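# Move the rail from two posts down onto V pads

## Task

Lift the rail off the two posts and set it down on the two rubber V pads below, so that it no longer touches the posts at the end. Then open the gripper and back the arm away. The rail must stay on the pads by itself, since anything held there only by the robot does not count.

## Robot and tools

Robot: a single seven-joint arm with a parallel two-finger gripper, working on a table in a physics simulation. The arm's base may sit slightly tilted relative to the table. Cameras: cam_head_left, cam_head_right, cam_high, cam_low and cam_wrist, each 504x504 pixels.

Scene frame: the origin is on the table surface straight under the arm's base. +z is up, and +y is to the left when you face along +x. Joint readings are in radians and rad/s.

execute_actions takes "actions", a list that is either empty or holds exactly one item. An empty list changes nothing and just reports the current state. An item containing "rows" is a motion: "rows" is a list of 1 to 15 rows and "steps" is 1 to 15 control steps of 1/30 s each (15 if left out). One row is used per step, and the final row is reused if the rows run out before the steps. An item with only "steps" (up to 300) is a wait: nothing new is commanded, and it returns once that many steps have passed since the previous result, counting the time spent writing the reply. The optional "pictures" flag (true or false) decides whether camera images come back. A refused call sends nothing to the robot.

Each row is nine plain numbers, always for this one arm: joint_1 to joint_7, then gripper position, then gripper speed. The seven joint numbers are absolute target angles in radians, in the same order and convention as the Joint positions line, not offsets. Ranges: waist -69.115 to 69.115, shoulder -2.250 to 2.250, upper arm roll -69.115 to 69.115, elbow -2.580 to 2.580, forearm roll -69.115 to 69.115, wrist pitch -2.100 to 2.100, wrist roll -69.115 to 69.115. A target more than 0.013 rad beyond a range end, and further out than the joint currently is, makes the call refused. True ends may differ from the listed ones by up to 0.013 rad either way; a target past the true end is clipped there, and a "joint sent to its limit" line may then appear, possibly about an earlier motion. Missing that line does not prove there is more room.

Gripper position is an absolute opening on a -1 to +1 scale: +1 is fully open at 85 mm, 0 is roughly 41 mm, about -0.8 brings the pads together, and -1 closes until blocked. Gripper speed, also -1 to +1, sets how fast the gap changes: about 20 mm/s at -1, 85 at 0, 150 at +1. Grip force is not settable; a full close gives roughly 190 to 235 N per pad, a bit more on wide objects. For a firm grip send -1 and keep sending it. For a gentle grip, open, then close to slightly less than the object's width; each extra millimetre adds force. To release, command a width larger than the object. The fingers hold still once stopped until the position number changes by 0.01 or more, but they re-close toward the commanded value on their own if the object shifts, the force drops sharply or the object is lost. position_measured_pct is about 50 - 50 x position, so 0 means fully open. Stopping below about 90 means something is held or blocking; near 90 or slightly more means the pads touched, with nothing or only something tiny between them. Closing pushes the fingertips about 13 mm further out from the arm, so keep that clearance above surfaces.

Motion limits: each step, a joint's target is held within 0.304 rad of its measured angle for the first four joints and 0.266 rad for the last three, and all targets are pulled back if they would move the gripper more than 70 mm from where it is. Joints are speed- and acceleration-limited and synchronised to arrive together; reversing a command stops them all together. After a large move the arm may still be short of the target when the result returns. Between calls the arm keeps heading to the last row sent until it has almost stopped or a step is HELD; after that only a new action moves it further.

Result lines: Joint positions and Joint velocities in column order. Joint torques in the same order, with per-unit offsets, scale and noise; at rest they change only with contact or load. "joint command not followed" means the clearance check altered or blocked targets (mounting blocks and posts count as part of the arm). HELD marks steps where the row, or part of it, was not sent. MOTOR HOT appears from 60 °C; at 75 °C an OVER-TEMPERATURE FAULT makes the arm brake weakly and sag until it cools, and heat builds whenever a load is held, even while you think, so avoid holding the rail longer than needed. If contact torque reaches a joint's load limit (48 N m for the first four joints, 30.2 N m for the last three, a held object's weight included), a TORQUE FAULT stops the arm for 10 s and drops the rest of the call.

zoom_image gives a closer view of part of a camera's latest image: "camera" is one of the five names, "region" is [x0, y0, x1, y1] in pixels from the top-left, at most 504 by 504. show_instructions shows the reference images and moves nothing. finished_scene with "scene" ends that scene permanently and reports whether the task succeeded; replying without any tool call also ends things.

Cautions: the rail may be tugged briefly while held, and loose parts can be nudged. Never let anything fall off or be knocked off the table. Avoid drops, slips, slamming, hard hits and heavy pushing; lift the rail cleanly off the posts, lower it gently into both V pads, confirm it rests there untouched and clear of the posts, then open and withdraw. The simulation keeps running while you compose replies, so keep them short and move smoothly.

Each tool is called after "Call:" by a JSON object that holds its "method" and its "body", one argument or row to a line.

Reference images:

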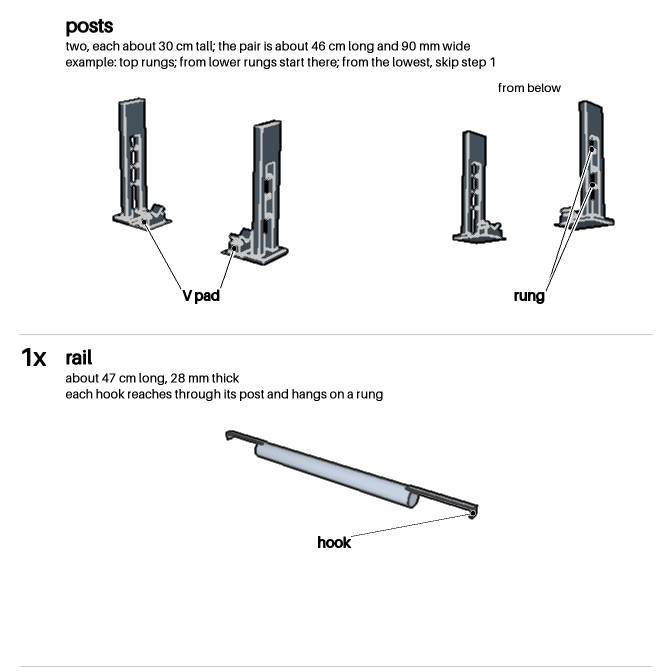

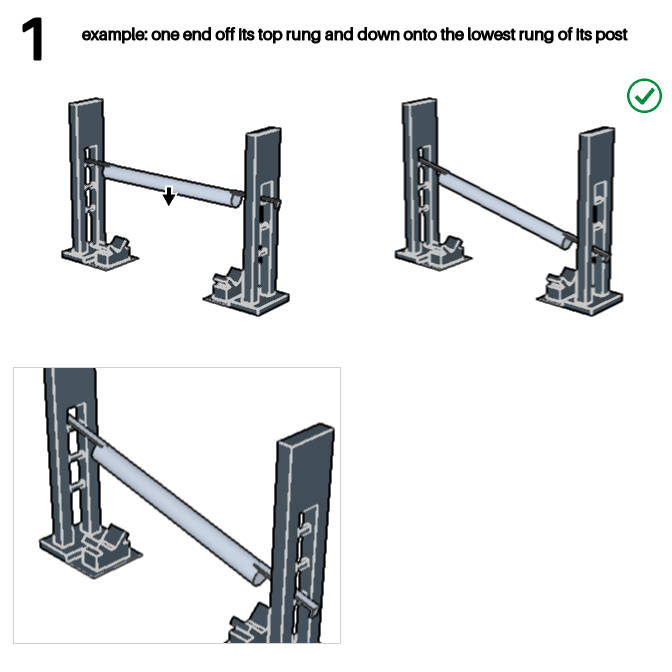

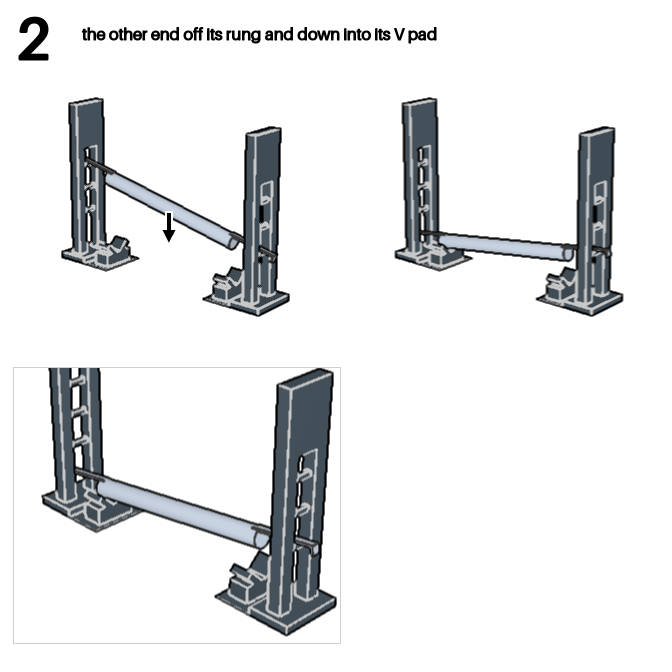

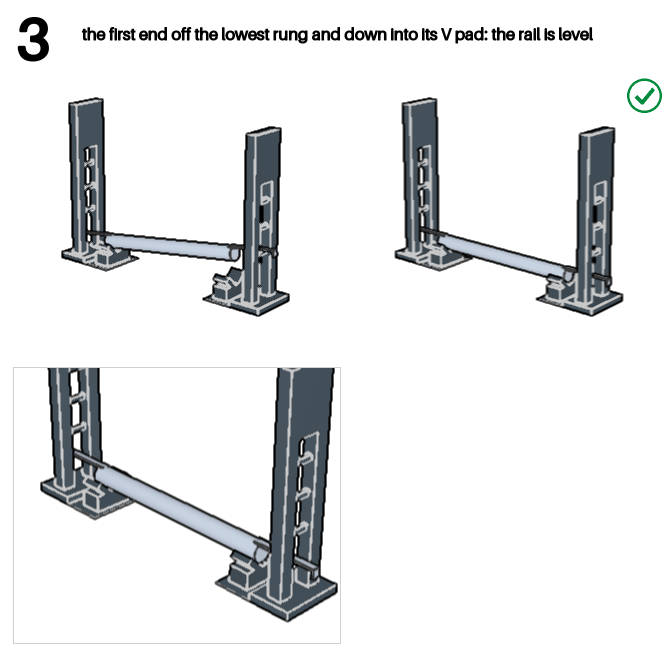

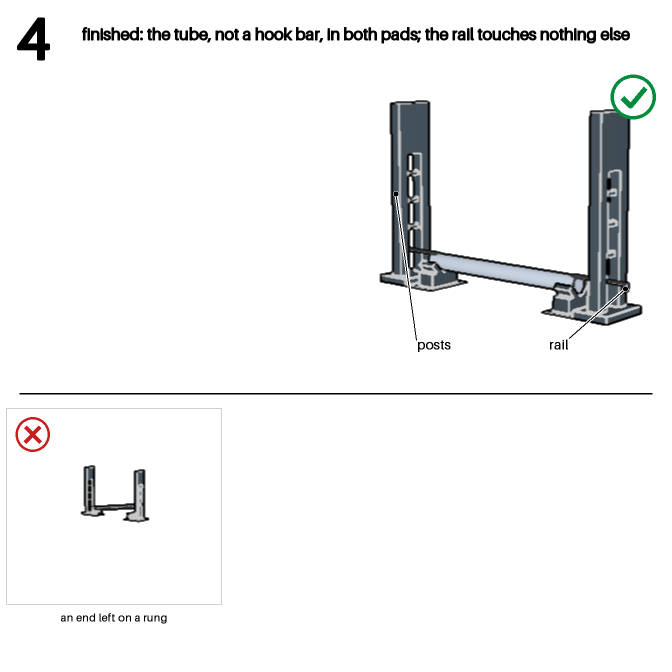

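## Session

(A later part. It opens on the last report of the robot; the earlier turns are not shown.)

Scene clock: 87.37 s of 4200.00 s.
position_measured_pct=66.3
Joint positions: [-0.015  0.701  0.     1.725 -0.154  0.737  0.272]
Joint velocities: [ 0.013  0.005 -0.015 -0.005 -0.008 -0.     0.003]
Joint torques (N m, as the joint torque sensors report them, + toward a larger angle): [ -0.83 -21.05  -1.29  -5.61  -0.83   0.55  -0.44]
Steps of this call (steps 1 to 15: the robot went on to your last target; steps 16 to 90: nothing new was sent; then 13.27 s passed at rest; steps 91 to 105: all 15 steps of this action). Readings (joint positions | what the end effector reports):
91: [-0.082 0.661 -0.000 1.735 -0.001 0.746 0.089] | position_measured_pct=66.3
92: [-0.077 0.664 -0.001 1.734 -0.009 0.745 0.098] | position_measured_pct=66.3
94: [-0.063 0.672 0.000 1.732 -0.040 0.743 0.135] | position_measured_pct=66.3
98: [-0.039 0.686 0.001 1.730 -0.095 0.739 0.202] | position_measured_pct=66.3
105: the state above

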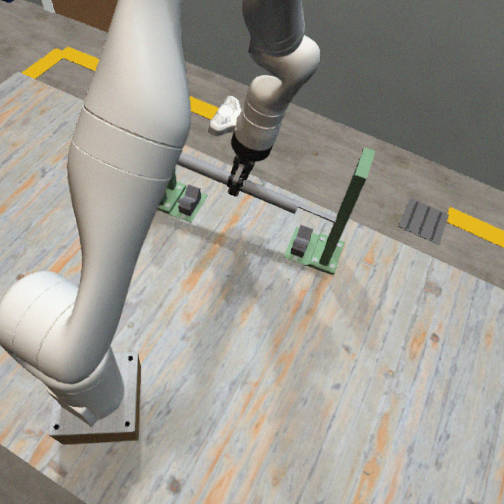

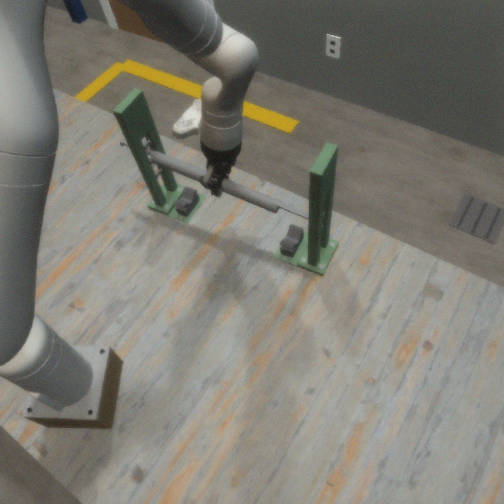

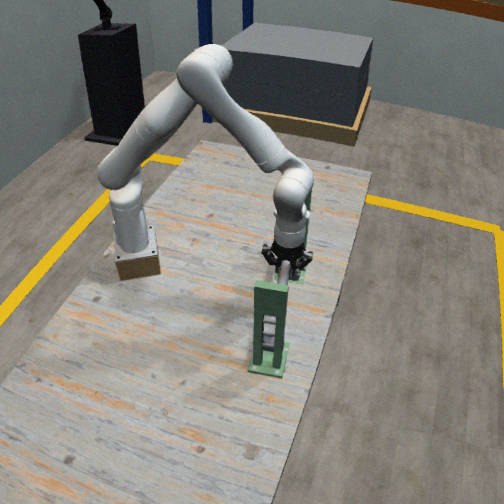

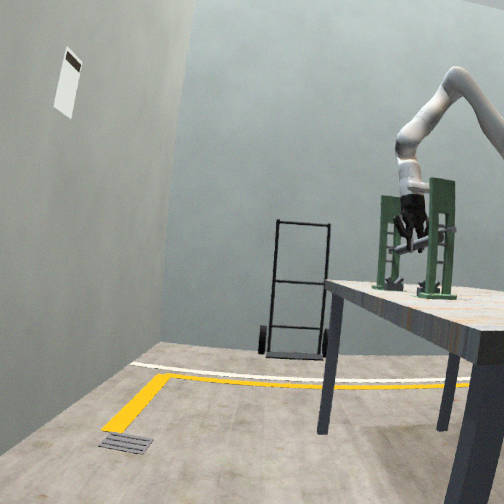

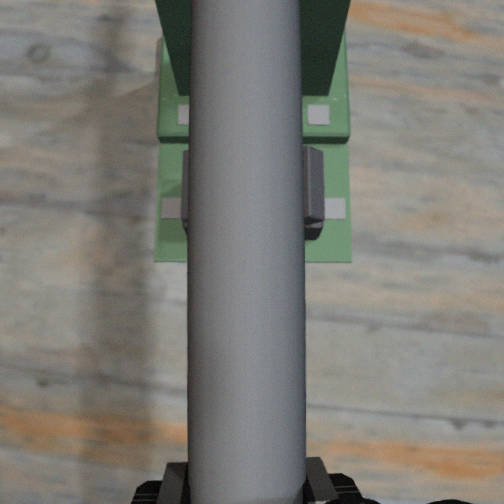

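Call:
{"method": "execute_actions", "body": {
  "actions": [
    {"rows":[[0.009,0.723,0,1.722,-0.206,0.733,0.335,-1,0],[0.009,0.723,0,1.722,-0.206,0.733,0.335,-1,0],[0.009,0.723,0,1.722,-0.206,0.733,0.335,-1,0],[0.009,0.723,0,1.722,-0.206,0.733,0.335,-1,0],[0.03,0.746,0,1.718,-0.258,0.73,0.398,-1,0],[0.03,0.746,0,1.718,-0.258,0.73,0.398,-1,0],[0.03,0.746,0,1.718,-0.258,0.73,0.398,-1,0],[0.03,0.746,0,1.718,-0.258,0.73,0.398,-1,0],[0.0512,0.7695,0,1.7135,-0.31,0.7294,0.46,-1,0]]}
  ]
}}

Call:
{"method": "zoom_image", "body": {
  "camera": "cam_low",
  "region": [340, 170, 480, 310]
}}

Call:
{"method": "zoom_image", "body": {
  "camera": "cam_high",
  "region": [220, 240, 360, 380]
}}

Scene clock: 95.33 s of 4200.00 s.
position_measured_pct=66.3
Joint positions: [ 0.049  0.768  0.     1.714 -0.31   0.729  0.46 ]
Joint velocities: [ 0.013  0.01  -0.014 -0.008 -0.009 -0.001  0.004]
Joint torques (N m, as the joint torque sensors report them, + toward a larger angle): [ -1.17 -21.53  -0.57  -5.02  -1.32   0.81  -0.37]
Steps of this call (steps 1 to 15: the robot went on to your last target; steps 16 to 90: nothing new was sent; then 4.47 s passed at rest; steps 91 to 105: all 15 steps of this action). Readings (joint positions | what the end effector reports):
91: [-0.012 0.702 -0.000 1.725 -0.156 0.737 0.273] | position_measured_pct=66.3
92: [-0.007 0.706 -0.001 1.724 -0.164 0.737 0.283] | position_measured_pct=66.3
94: [0.006 0.720 -0.000 1.722 -0.195 0.734 0.321] | position_measured_pct=66.3
98: [0.027 0.743 0.001 1.719 -0.251 0.730 0.390] | position_measured_pct=66.3
105: the state above

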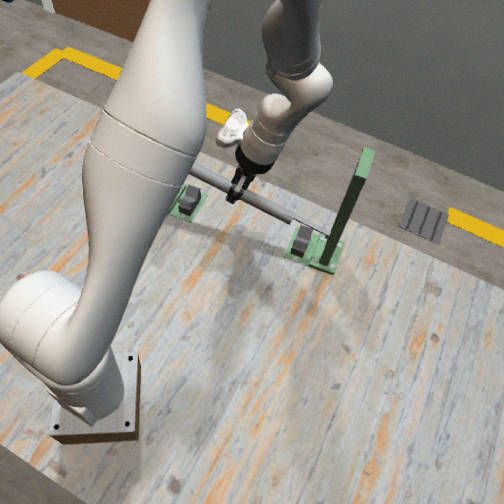

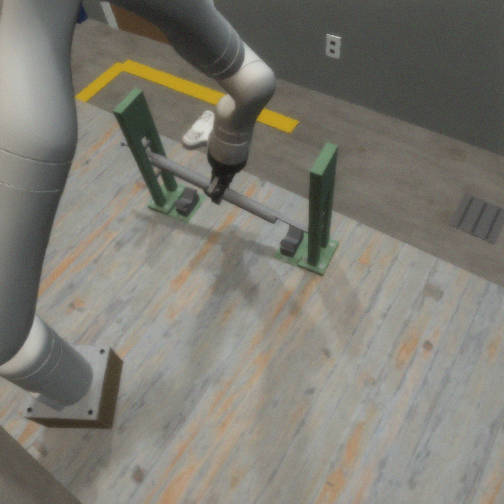

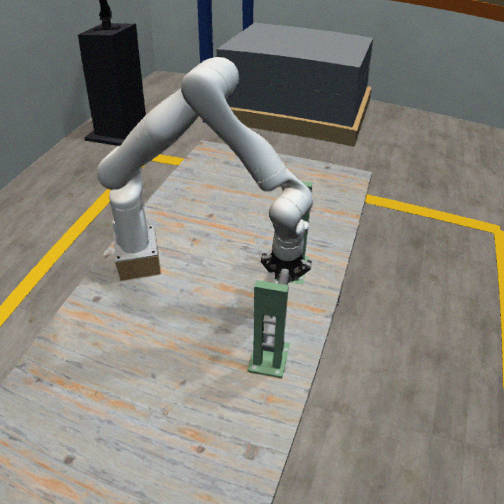

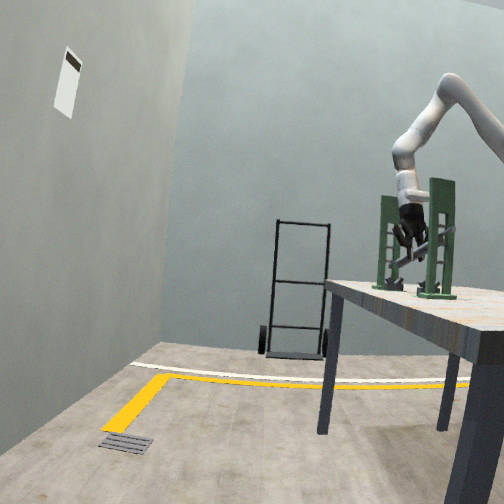

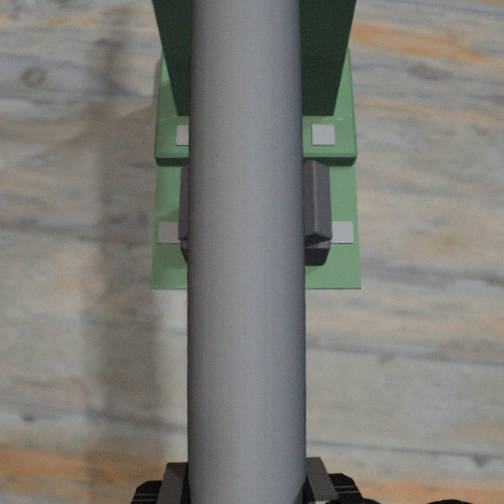

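Region (340, 170, 480, 310) of cam_low's 504x504 image, scaled by 3.600, with more detail than that image has.

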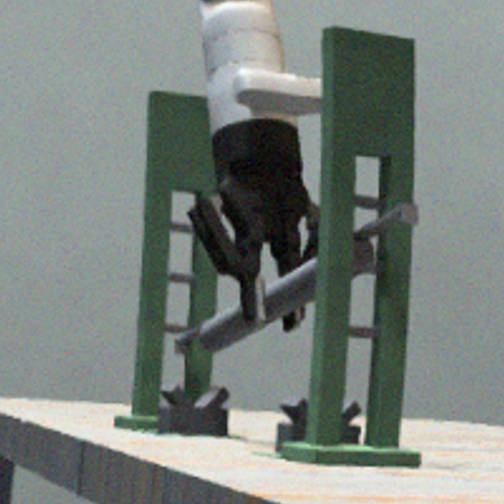

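Region (220, 240, 360, 380) of cam_high's 504x504 image, scaled by 3.600, with more detail than that image has.

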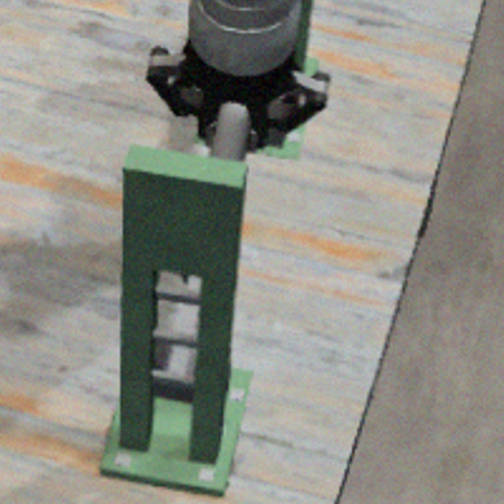

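Call:
{"method": "execute_actions", "body": {
  "actions": [
    {"rows":[[0.077,0.781,0,1.7,-0.305,0.737,0.481,-1,0],[0.077,0.781,0,1.7,-0.305,0.737,0.481,-1,0],[0.077,0.781,0,1.7,-0.305,0.737,0.481,-1,0],[0.077,0.781,0,1.7,-0.305,0.737,0.481,-1,0],[0.103,0.7925,0,1.685,-0.3,0.744,0.501,-1,0],[0.103,0.7925,0,1.685,-0.3,0.744,0.501,-1,0],[0.103,0.7925,0,1.685,-0.3,0.744,0.501,-1,0],[0.103,0.7925,0,1.685,-0.3,0.744,0.501,-1,0],[0.1288,0.8042,0,1.67,-0.296,0.752,0.522,-1,0]]}
  ]
}}

Call:
{"method": "zoom_image", "body": {
  "camera": "cam_low",
  "region": [340, 170, 480, 310]
}}

Scene clock: 111.97 s of 4200.00 s.
position_measured_pct=66.3
Joint positions: [ 0.127  0.803  0.001  1.67  -0.296  0.752  0.522]
Joint velocities: [ 0.013  0.006 -0.026 -0.005 -0.011  0.007  0.   ]
Joint torques (N m, as the joint torque sensors report them, + toward a larger angle): [ -1.34 -22.19  -1.31  -5.22  -0.93   1.04  -0.68]
Steps of this call (steps 1 to 15: the robot went on to your last target; steps 16 to 90: nothing new was sent; then 13.13 s passed at rest; steps 91 to 105: all 15 steps of this action). Readings (joint positions | what the end effector reports):
91: [0.053 0.770 -0.000 1.713 -0.310 0.730 0.461] | position_measured_pct=66.3
92: [0.059 0.773 -0.002 1.710 -0.310 0.732 0.465] | position_measured_pct=66.3
94: [0.074 0.780 -0.001 1.702 -0.306 0.736 0.478] | position_measured_pct=66.3
98: [0.100 0.791 0.001 1.687 -0.300 0.743 0.499] | position_measured_pct=66.3
105: the state above

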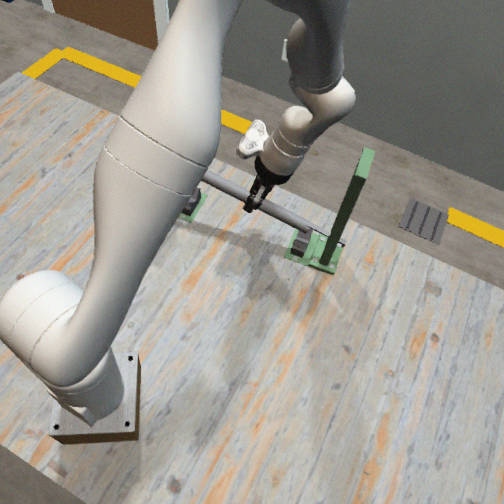

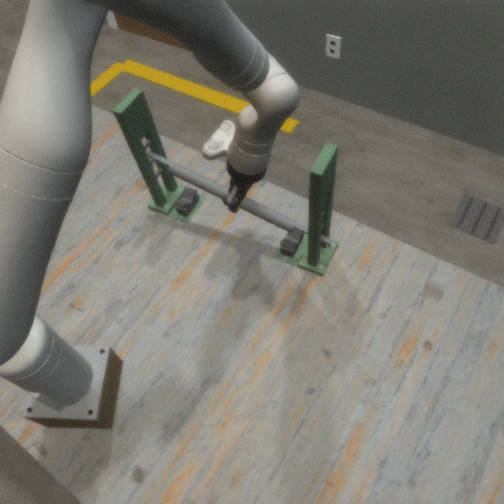

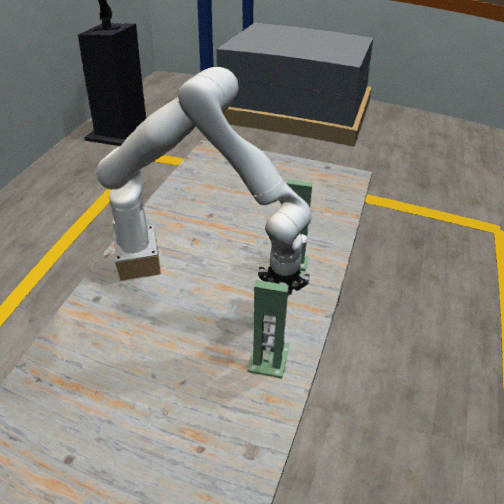

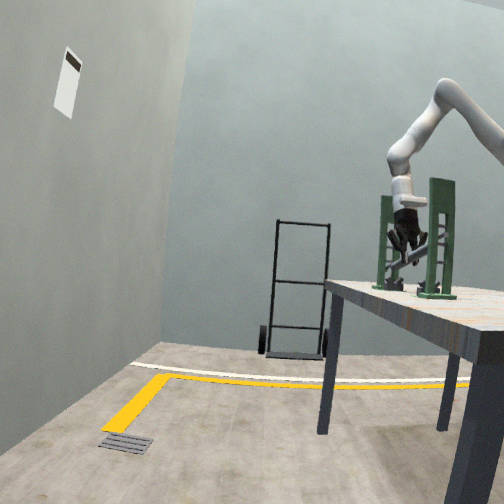

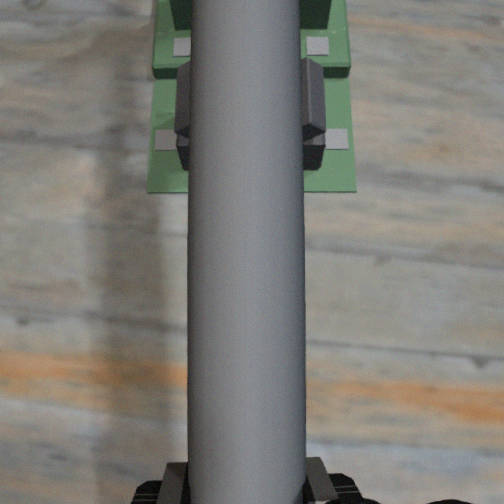

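Region (340, 170, 480, 310) of cam_low's 504x504 image, scaled by 3.600, with more detail than that image has.

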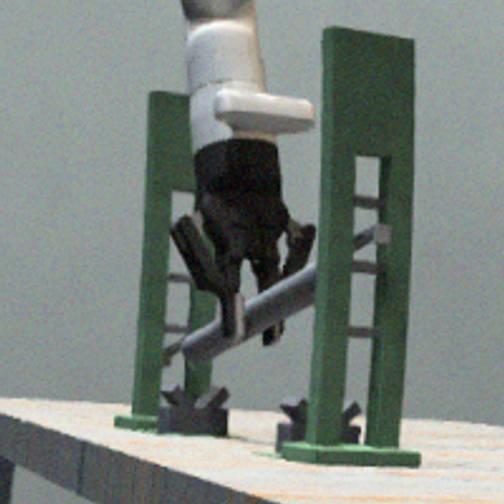

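Call:
{"method": "execute_actions", "body": {
  "actions": [
    {"rows":[[0.153,0.817,0,1.652,-0.29,0.762,0.541,-1,0],[0.153,0.817,0,1.652,-0.29,0.762,0.541,-1,0],[0.153,0.817,0,1.652,-0.29,0.762,0.541,-1,0],[0.153,0.817,0,1.652,-0.29,0.762,0.541,-1,0],[0.178,0.83,0,1.633,-0.285,0.772,0.561,-1,0],[0.178,0.83,0,1.633,-0.285,0.772,0.561,-1,0],[0.178,0.83,0,1.633,-0.285,0.772,0.561,-1,0],[0.178,0.83,0,1.633,-0.285,0.772,0.561,-1,0],[0.2023,0.8424,0,1.6143,-0.279,0.782,0.58,-1,0]]}
  ]
}}

Call:
{"method": "zoom_image", "body": {
  "camera": "cam_low",
  "region": [340, 170, 480, 310]
}}

Call:
{"method": "zoom_image", "body": {
  "camera": "cam_head_right",
  "region": [110, 80, 370, 290]
}}

Scene clock: 117.77 s of 4200.00 s.
position_measured_pct=66.3
Joint positions: [ 0.201  0.841  0.001  1.615 -0.279  0.782  0.58 ]
Joint velocities: [ 0.012  0.007 -0.026 -0.005 -0.01   0.007  0.001]
Joint torques (N m, as the joint torque sensors report them, + toward a larger angle): [ -1.29 -22.23  -1.69  -4.75  -0.89   1.17  -0.33]
Steps of this call (steps 1 to 15: the robot went on to your last target; steps 16 to 90: nothing new was sent; then 2.30 s passed at rest; steps 91 to 105: all 15 steps of this action). Readings (joint positions | what the end effector reports):
91: [0.130 0.805 -0.000 1.669 -0.296 0.753 0.523] | position_measured_pct=66.3
92: [0.137 0.808 -0.002 1.665 -0.296 0.755 0.526] | position_measured_pct=66.3
94: [0.151 0.816 -0.000 1.654 -0.291 0.761 0.539] | position_measured_pct=66.3
98: [0.175 0.829 0.000 1.635 -0.285 0.771 0.559] | position_measured_pct=66.3
105: the state above

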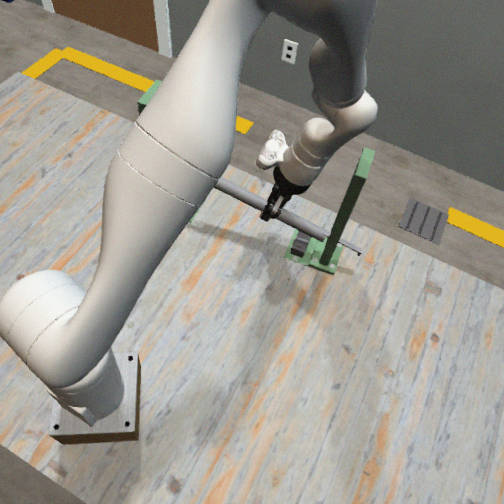

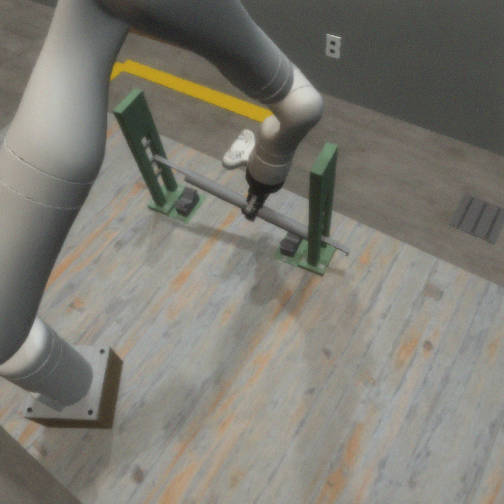

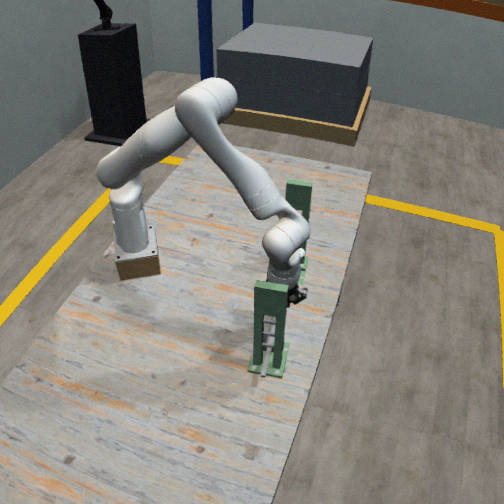

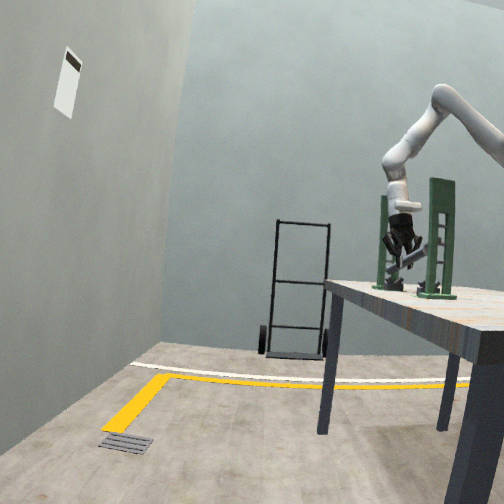

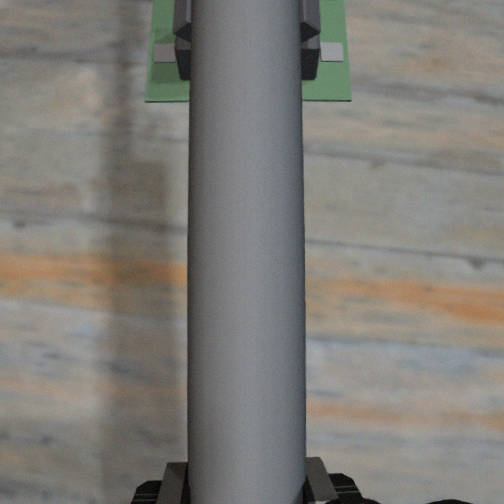

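Region (340, 170, 480, 310) of cam_low's 504x504 image, scaled by 3.600, with more detail than that image has.

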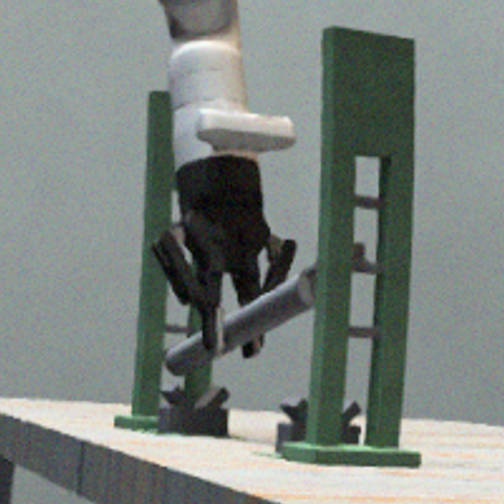

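Region (110, 80, 370, 290) of cam_head_right's 504x504 image, scaled by 1.938, with more detail than that image has; it fills the top 407 rows of this view, and the rest is white.

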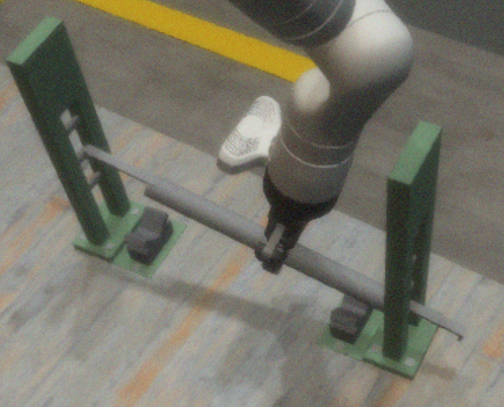

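Call:
{"method": "execute_actions", "body": {
  "actions": [
    {"rows":[[0.184,0.843,0,1.63,-0.241,0.745,0.537,-1,0],[0.184,0.843,0,1.63,-0.241,0.745,0.537,-1,0],[0.184,0.843,0,1.63,-0.241,0.745,0.537,-1,0],[0.184,0.843,0,1.63,-0.241,0.745,0.537,-1,0],[0.166,0.844,0,1.646,-0.202,0.709,0.492,-1,0],[0.166,0.844,0,1.646,-0.202,0.709,0.492,-1,0],[0.166,0.844,0,1.646,-0.202,0.709,0.492,-1,0],[0.166,0.844,0,1.646,-0.202,0.709,0.492,-1,0],[0.147,0.8453,0,1.6623,-0.1604,0.673,0.444,-1,0]]}
  ]
}}

Call:
{"method": "zoom_image", "body": {
  "camera": "cam_head_right",
  "region": [110, 80, 370, 290]
}}

Call:
{"method": "zoom_image", "body": {
  "camera": "cam_head_left",
  "region": [250, 170, 390, 290]
}}

Scene clock: 131.90 s of 4200.00 s.
position_measured_pct=66.3
Joint positions: [ 0.149  0.846 -0.     1.662 -0.16   0.673  0.444]
Joint velocities: [-0.011 -0.001  0.013  0.004  0.007 -0.009 -0.001]
Joint torques (N m, as the joint torque sensors report them, + toward a larger angle): [ -1.27 -22.15  -1.14  -5.29  -1.19   1.22  -0.31]
Steps of this call (steps 1 to 15: the robot went on to your last target; steps 16 to 90: nothing new was sent; then 10.63 s passed at rest; steps 91 to 105: all 15 steps of this action). Readings (joint positions | what the end effector reports):
91: [0.201 0.842 0.000 1.615 -0.278 0.781 0.578] | position_measured_pct=66.3
92: [0.195 0.842 0.001 1.619 -0.269 0.772 0.569] | position_measured_pct=66.3
94: [0.185 0.843 -0.001 1.628 -0.245 0.749 0.541] | position_measured_pct=66.3
98: [0.168 0.844 -0.000 1.644 -0.206 0.713 0.497] | position_measured_pct=66.3
105: the state above

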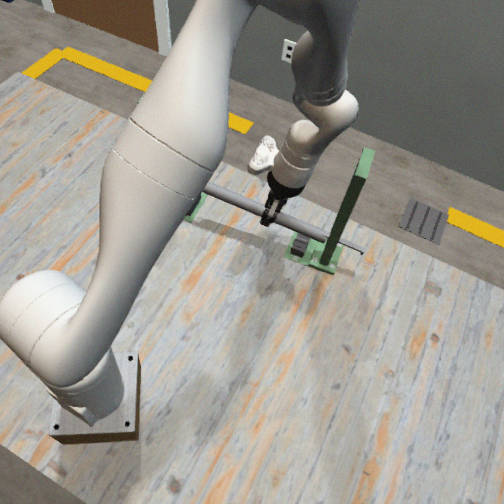

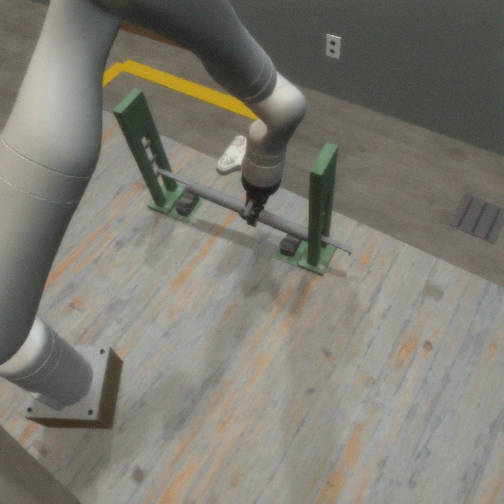

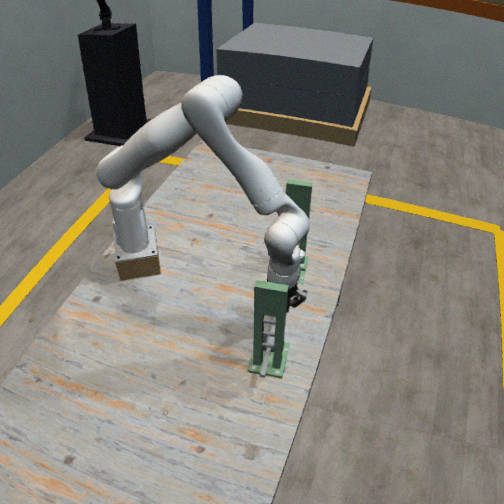

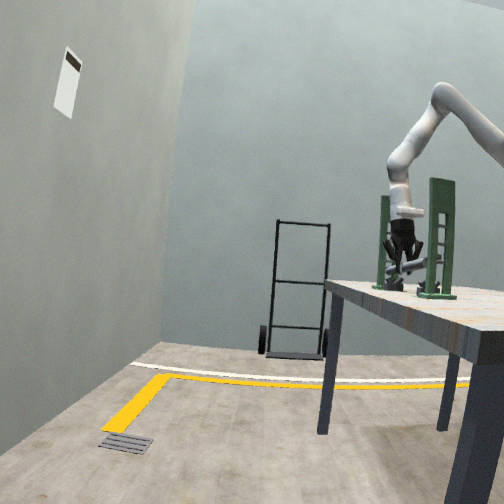

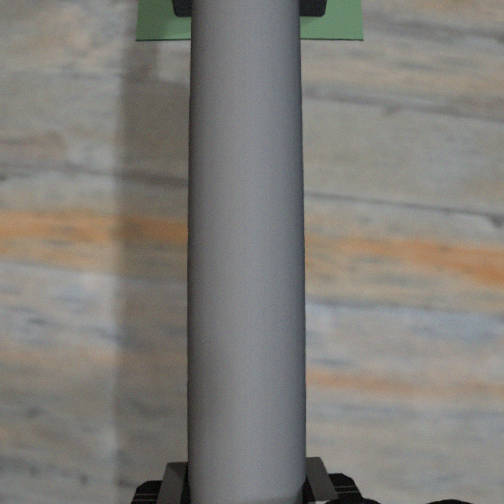

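Region (110, 80, 370, 290) of cam_head_right's 504x504 image, scaled by 1.938, with more detail than that image has; it fills the top 407 rows of this view, and the rest is white.

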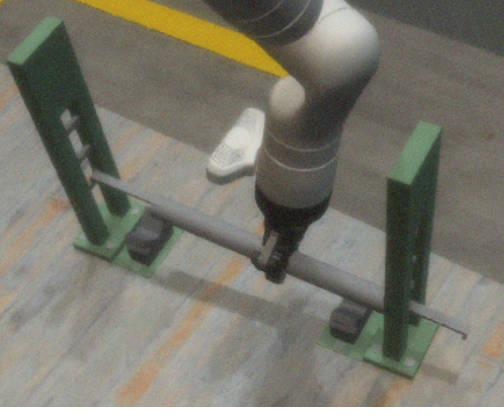

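Region (250, 170, 390, 290) of cam_head_left's 504x504 image, scaled by 3.600, with more detail than that image has; it fills the top 432 rows of this view, and the rest is white.

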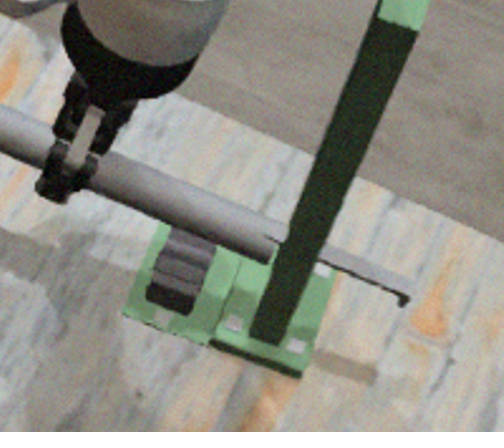

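Call:
{"method": "execute_actions", "body": {
  "actions": [
    {"rows":[[0.128,0.849,0,1.677,-0.111,0.64,0.387,-1,0],[0.128,0.849,0,1.677,-0.111,0.64,0.387,-1,0],[0.128,0.849,0,1.677,-0.111,0.64,0.387,-1,0],[0.128,0.849,0,1.677,-0.111,0.64,0.387,-1,0],[0.128,0.849,0,1.677,-0.111,0.64,0.387,-1,0],[0.108,0.853,0,1.691,-0.058,0.608,0.324,-1,0],[0.108,0.853,0,1.691,-0.058,0.608,0.324,-1,0],[0.108,0.853,0,1.691,-0.058,0.608,0.324,-1,0],[0.108,0.853,0,1.691,-0.058,0.608,0.324,-1,0],[0.086,0.8583,0,1.7045,0,0.5788,0.256,-1,0]]}
  ]
}}

Call:
{"method": "zoom_image", "body": {
  "camera": "cam_low",
  "region": [340, 170, 480, 310]
}}

Scene clock: 137.70 s of 4200.00 s.
position_measured_pct=66.3
Joint positions: [ 0.088  0.858 -0.001  1.704 -0.001  0.579  0.256]
Joint velocities: [-0.008 -0.002  0.019  0.005  0.021 -0.013 -0.02 ]
Joint torques (N m, as the joint torque sensors report them, + toward a larger angle): [ -0.99 -22.81  -0.59  -4.82  -0.5    0.27  -0.68]
Steps of this call (steps 1 to 15: the robot went on to your last target; steps 16 to 90: nothing new was sent; then 2.30 s passed at rest; steps 91 to 105: all 15 steps of this action). Readings (joint positions | what the end effector reports):
91: [0.146 0.845 0.000 1.663 -0.159 0.672 0.442] | position_measured_pct=66.3
92: [0.142 0.846 0.001 1.665 -0.151 0.666 0.433] | position_measured_pct=66.3
94: [0.130 0.848 -0.000 1.674 -0.120 0.646 0.397] | position_measured_pct=66.3
98: [0.117 0.851 0.001 1.684 -0.085 0.624 0.357] | position_measured_pct=66.3
105: the state above

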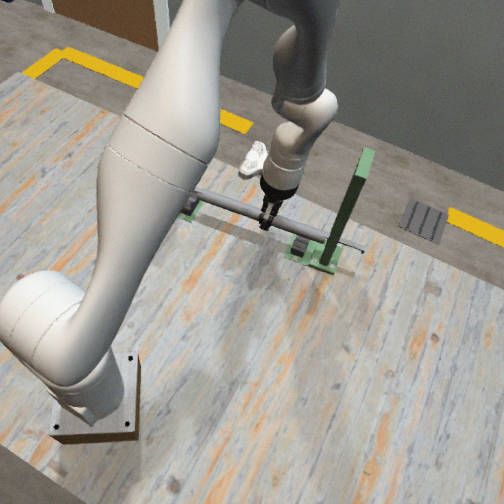

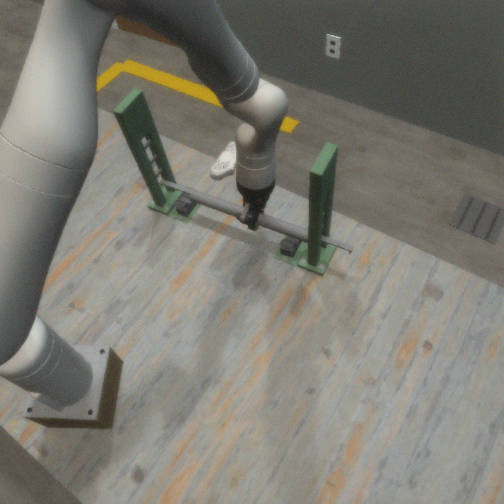

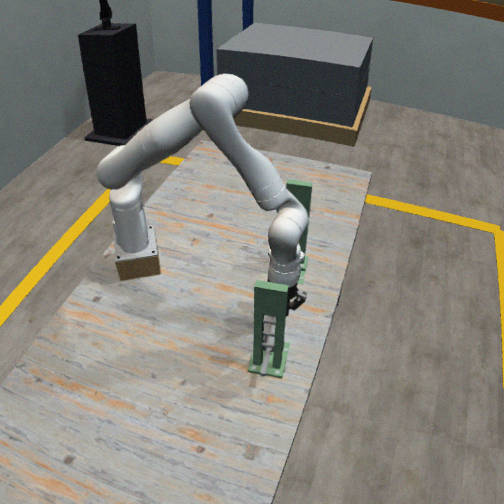

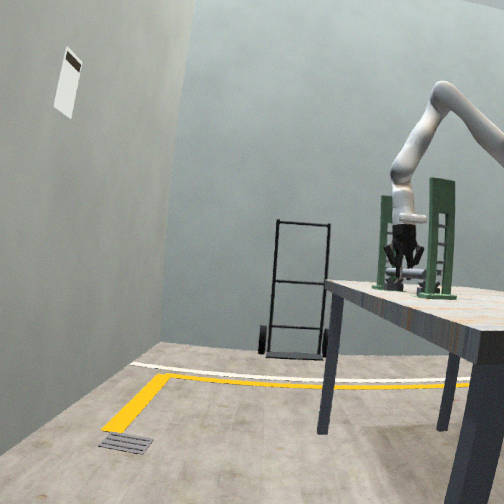

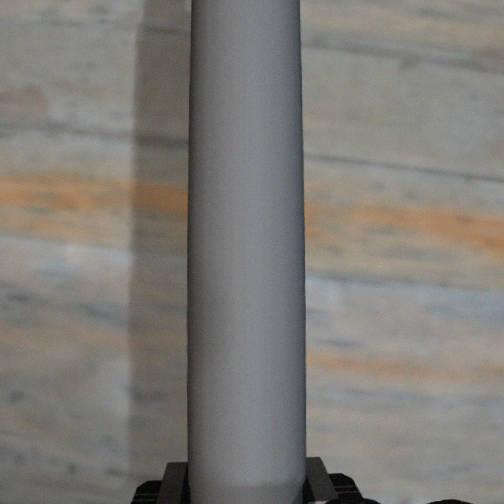

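Region (340, 170, 480, 310) of cam_low's 504x504 image, scaled by 3.600, with more detail than that image has.

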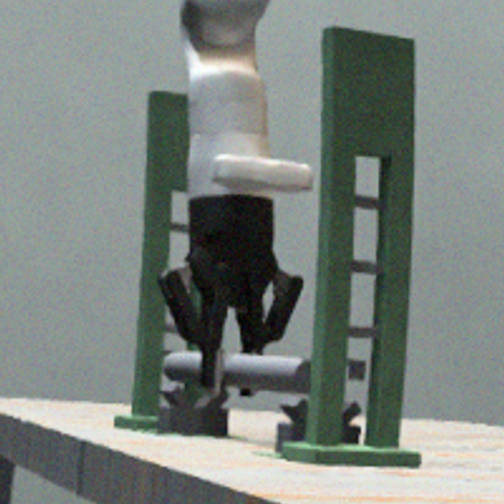

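Call:
{"method": "execute_actions", "body": {
  "actions": [
    {"rows":[[0.057,0.853,0,1.72,0,0.569,0.227,-1,0],[0.057,0.853,0,1.72,0,0.569,0.227,-1,0],[0.057,0.853,0,1.72,0,0.569,0.227,-1,0],[0.057,0.853,0,1.72,0,0.569,0.227,-1,0],[0.029,0.848,0,1.734,0,0.56,0.199,-1,0],[0.029,0.848,0,1.734,0,0.56,0.199,-1,0],[0.029,0.848,0,1.734,0,0.56,0.199,-1,0],[0.029,0.848,0,1.734,0,0.56,0.199,-1,0],[0,0.8435,0,1.7467,0,0.5514,0.17,-1,0]]}
  ],
  "pictures": false
}}

Call:
{"method": "execute_actions", "body": {
  "actions": [
    {"rows":[[0,0.85,0,1.747,0,0.545,0.17,-1,0],[0,0.85,0,1.747,0,0.545,0.17,-1,0],[0,0.85,0,1.747,0,0.545,0.17,-1,0],[0,0.857,0,1.747,0,0.538,0.17,-1,0],[0,0.857,0,1.747,0,0.538,0.17,-1,0],[0,0.857,0,1.747,0,0.538,0.17,-1,0],[0,0.864,0,1.747,0,0.531,0.17,-1,0]]}
  ]
}}

Call:
{"method": "zoom_image", "body": {
  "camera": "cam_low",
  "region": [360, 230, 470, 310]
}}

Scene clock: 146.37 s of 4200.00 s.
position_measured_pct=66.3
Joint positions: [ 0.002  0.844 -0.001  1.747 -0.     0.552  0.17 ]
Joint velocities: [-0.015 -0.004  0.028  0.005  0.009 -0.003 -0.002]
Joint torques (N m, as the joint torque sensors report them, + toward a larger angle): [ -0.64 -22.64  -0.65  -4.88  -0.87   0.73  -0.41]
Steps of this call (steps 1 to 15: the robot went on to your last target; steps 16 to 90: nothing new was sent; then 5.17 s passed at rest; steps 91 to 105: all 15 steps of this action). Readings (joint positions | what the end effector reports):
91: [0.084 0.858 0.000 1.705 0.000 0.578 0.255] | position_measured_pct=66.3
92: [0.078 0.857 0.002 1.708 0.001 0.576 0.250] | position_measured_pct=66.3
94: [0.061 0.853 0.001 1.717 0.000 0.571 0.232] | position_measured_pct=66.3
98: [0.032 0.849 -0.001 1.732 -0.000 0.561 0.202] | position_measured_pct=66.3
105: the state above

Scene clock: 146.87 s of 4200.00 s.
position_measured_pct=66.3
Joint positions: [ 0.     0.864 -0.     1.747 -0.     0.531  0.17 ]
Joint velocities: [ 0.     0.002 -0.001  0.001 -0.001  0.001 -0.   ]
Joint torques (N m, as the joint torque sensors report them, + toward a larger angle): [ -1.57 -21.95  -0.53  -4.65  -0.36   0.51  -0.23]
Steps of this call (steps 1 to 15: all 15 steps of this action). Readings (joint positions | what the end effector reports):
1: [0.001 0.845 -0.001 1.747 -0.000 0.551 0.170] | position_measured_pct=66.3
2: [0.001 0.849 -0.000 1.746 -0.000 0.547 0.170] | position_measured_pct=66.3
4: [0.001 0.851 0.000 1.747 0.000 0.544 0.170] | position_measured_pct=66.3
8: [0.000 0.862 0.000 1.747 -0.000 0.533 0.170] | position_measured_pct=66.3
15: the state above

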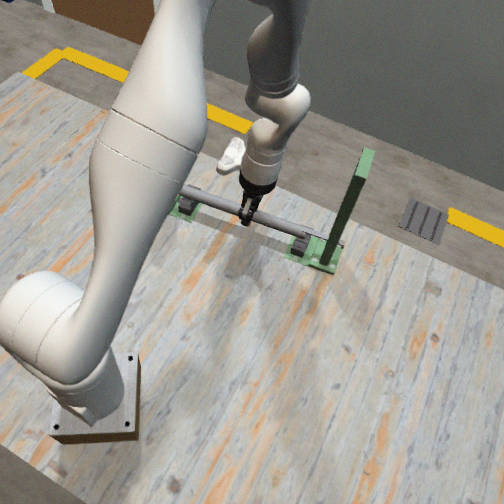

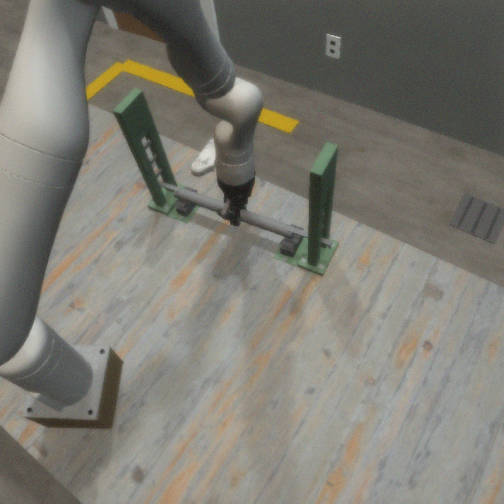

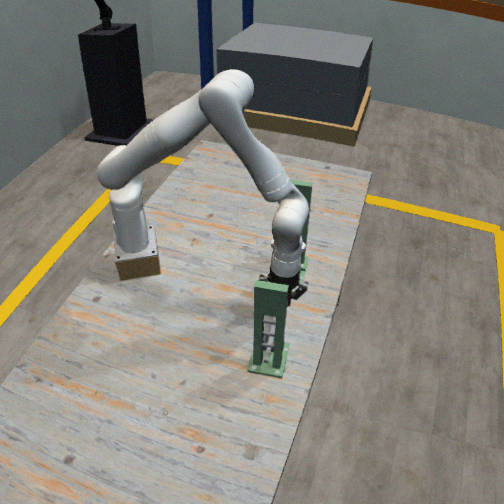

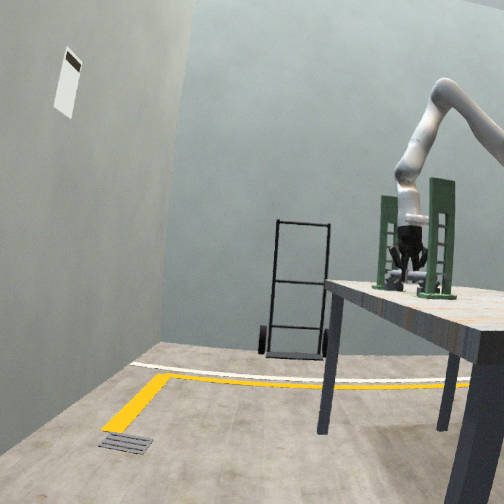

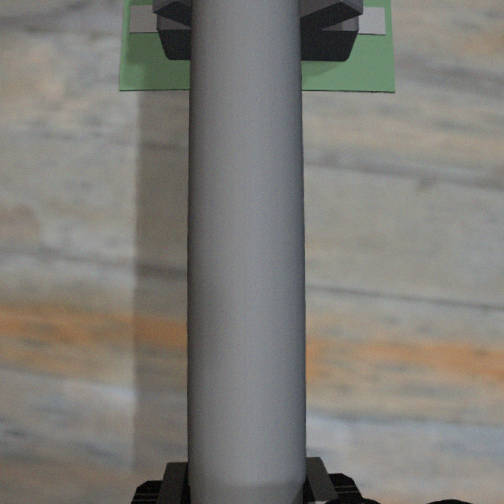

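Region (360, 230, 470, 310) of cam_low's 504x504 image, scaled by 4.582, with more detail than that image has; it fills the top 367 rows of this view, and the rest is white.

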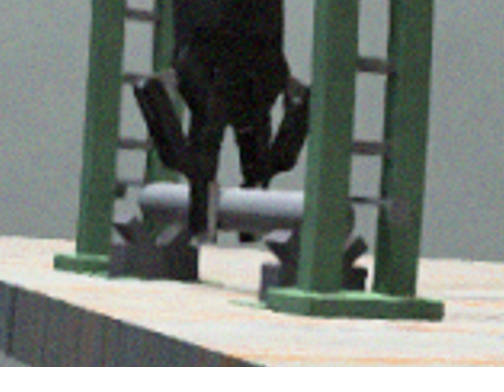

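Shift +3 mm out, down 6 mm.

Call:
{"method": "execute_actions", "body": {
  "actions": [
    {"rows":[[0,0.872,0,1.736,0,0.534,0.17,-1,0],[0,0.872,0,1.736,0,0.534,0.17,-1,0],[0,0.872,0,1.736,0,0.534,0.17,-1,0],[0,0.872,0,1.736,0,0.534,0.17,-1,0],[0,0.876,0,1.736,0,0.53,0.17,-1,0],[0,0.876,0,1.736,0,0.53,0.17,-1,0],[0,0.876,0,1.736,0,0.53,0.17,-1,0],[0,0.88,0,1.736,0,0.526,0.17,-1,0]]}
  ],
  "pictures": false
}}

Scene clock: 154.10 s of 4200.00 s.
position_measured_pct=66.3
Joint positions: [0.    0.88  0.    1.736 0.    0.526 0.17 ]
Joint velocities: [ 0.     0.002 -0.     0.001 -0.002 -0.001 -0.001]
Joint torques (N m, as the joint torque sensors report them, + toward a larger angle): [ -1.55 -21.78  -0.78  -4.41  -0.44   0.43  -0.4 ]
Steps of this call (steps 1 to 15: the robot went on to your last target; steps 16 to 90: nothing new was sent; then 3.73 s passed at rest; steps 91 to 105: all 15 steps of this action). Readings (joint positions | what the end effector reports):
91: [0.000 0.865 0.000 1.746 -0.000 0.531 0.170] | position_measured_pct=66.3
92: [0.000 0.869 0.000 1.741 -0.000 0.533 0.170] | position_measured_pct=66.3
94: [-0.000 0.872 -0.000 1.737 0.000 0.534 0.170] | position_measured_pct=66.3
98: [-0.000 0.877 0.000 1.736 0.000 0.529 0.170] | position_measured_pct=66.3
105: the state above

Call:
{"method": "execute_actions", "body": {
  "actions": [
    {"rows":[[0,0.883,0,1.736,0,0.523,0.17,-1,0],[0,0.883,0,1.736,0,0.523,0.17,-1,0],[0,0.883,0,1.736,0,0.523,0.17,-1,0],[0,0.887,0,1.736,0,0.519,0.17,-1,0]]}
  ],
  "pictures": false
}}

Scene clock: 157.80 s of 4200.00 s.
position_measured_pct=66.3
Joint positions: [0.    0.887 0.    1.736 0.    0.519 0.17 ]
Joint velocities: [ 0.    -0.001  0.    -0.001 -0.001  0.002  0.   ]
Joint torques (N m, as the joint torque sensors report them, + toward a larger angle): [ -1.68 -21.88  -0.7   -4.06  -0.57   0.07  -0.35]
Steps of this call (steps 1 to 15: the robot went on to your last target; steps 16 to 90: nothing new was sent; then 0.20 s passed at rest; steps 91 to 105: all 15 steps of this action). Readings (joint positions | what the end effector reports):
91: [0.000 0.881 0.000 1.736 -0.000 0.525 0.170] | position_measured_pct=66.3
92: [0.000 0.883 0.000 1.736 -0.000 0.524 0.170] | position_measured_pct=66.3
94: [-0.000 0.884 0.000 1.736 0.000 0.522 0.170] | position_measured_pct=66.3
98: [0.000 0.887 0.000 1.736 -0.000 0.519 0.170] | position_measured_pct=66.3
105: the state above


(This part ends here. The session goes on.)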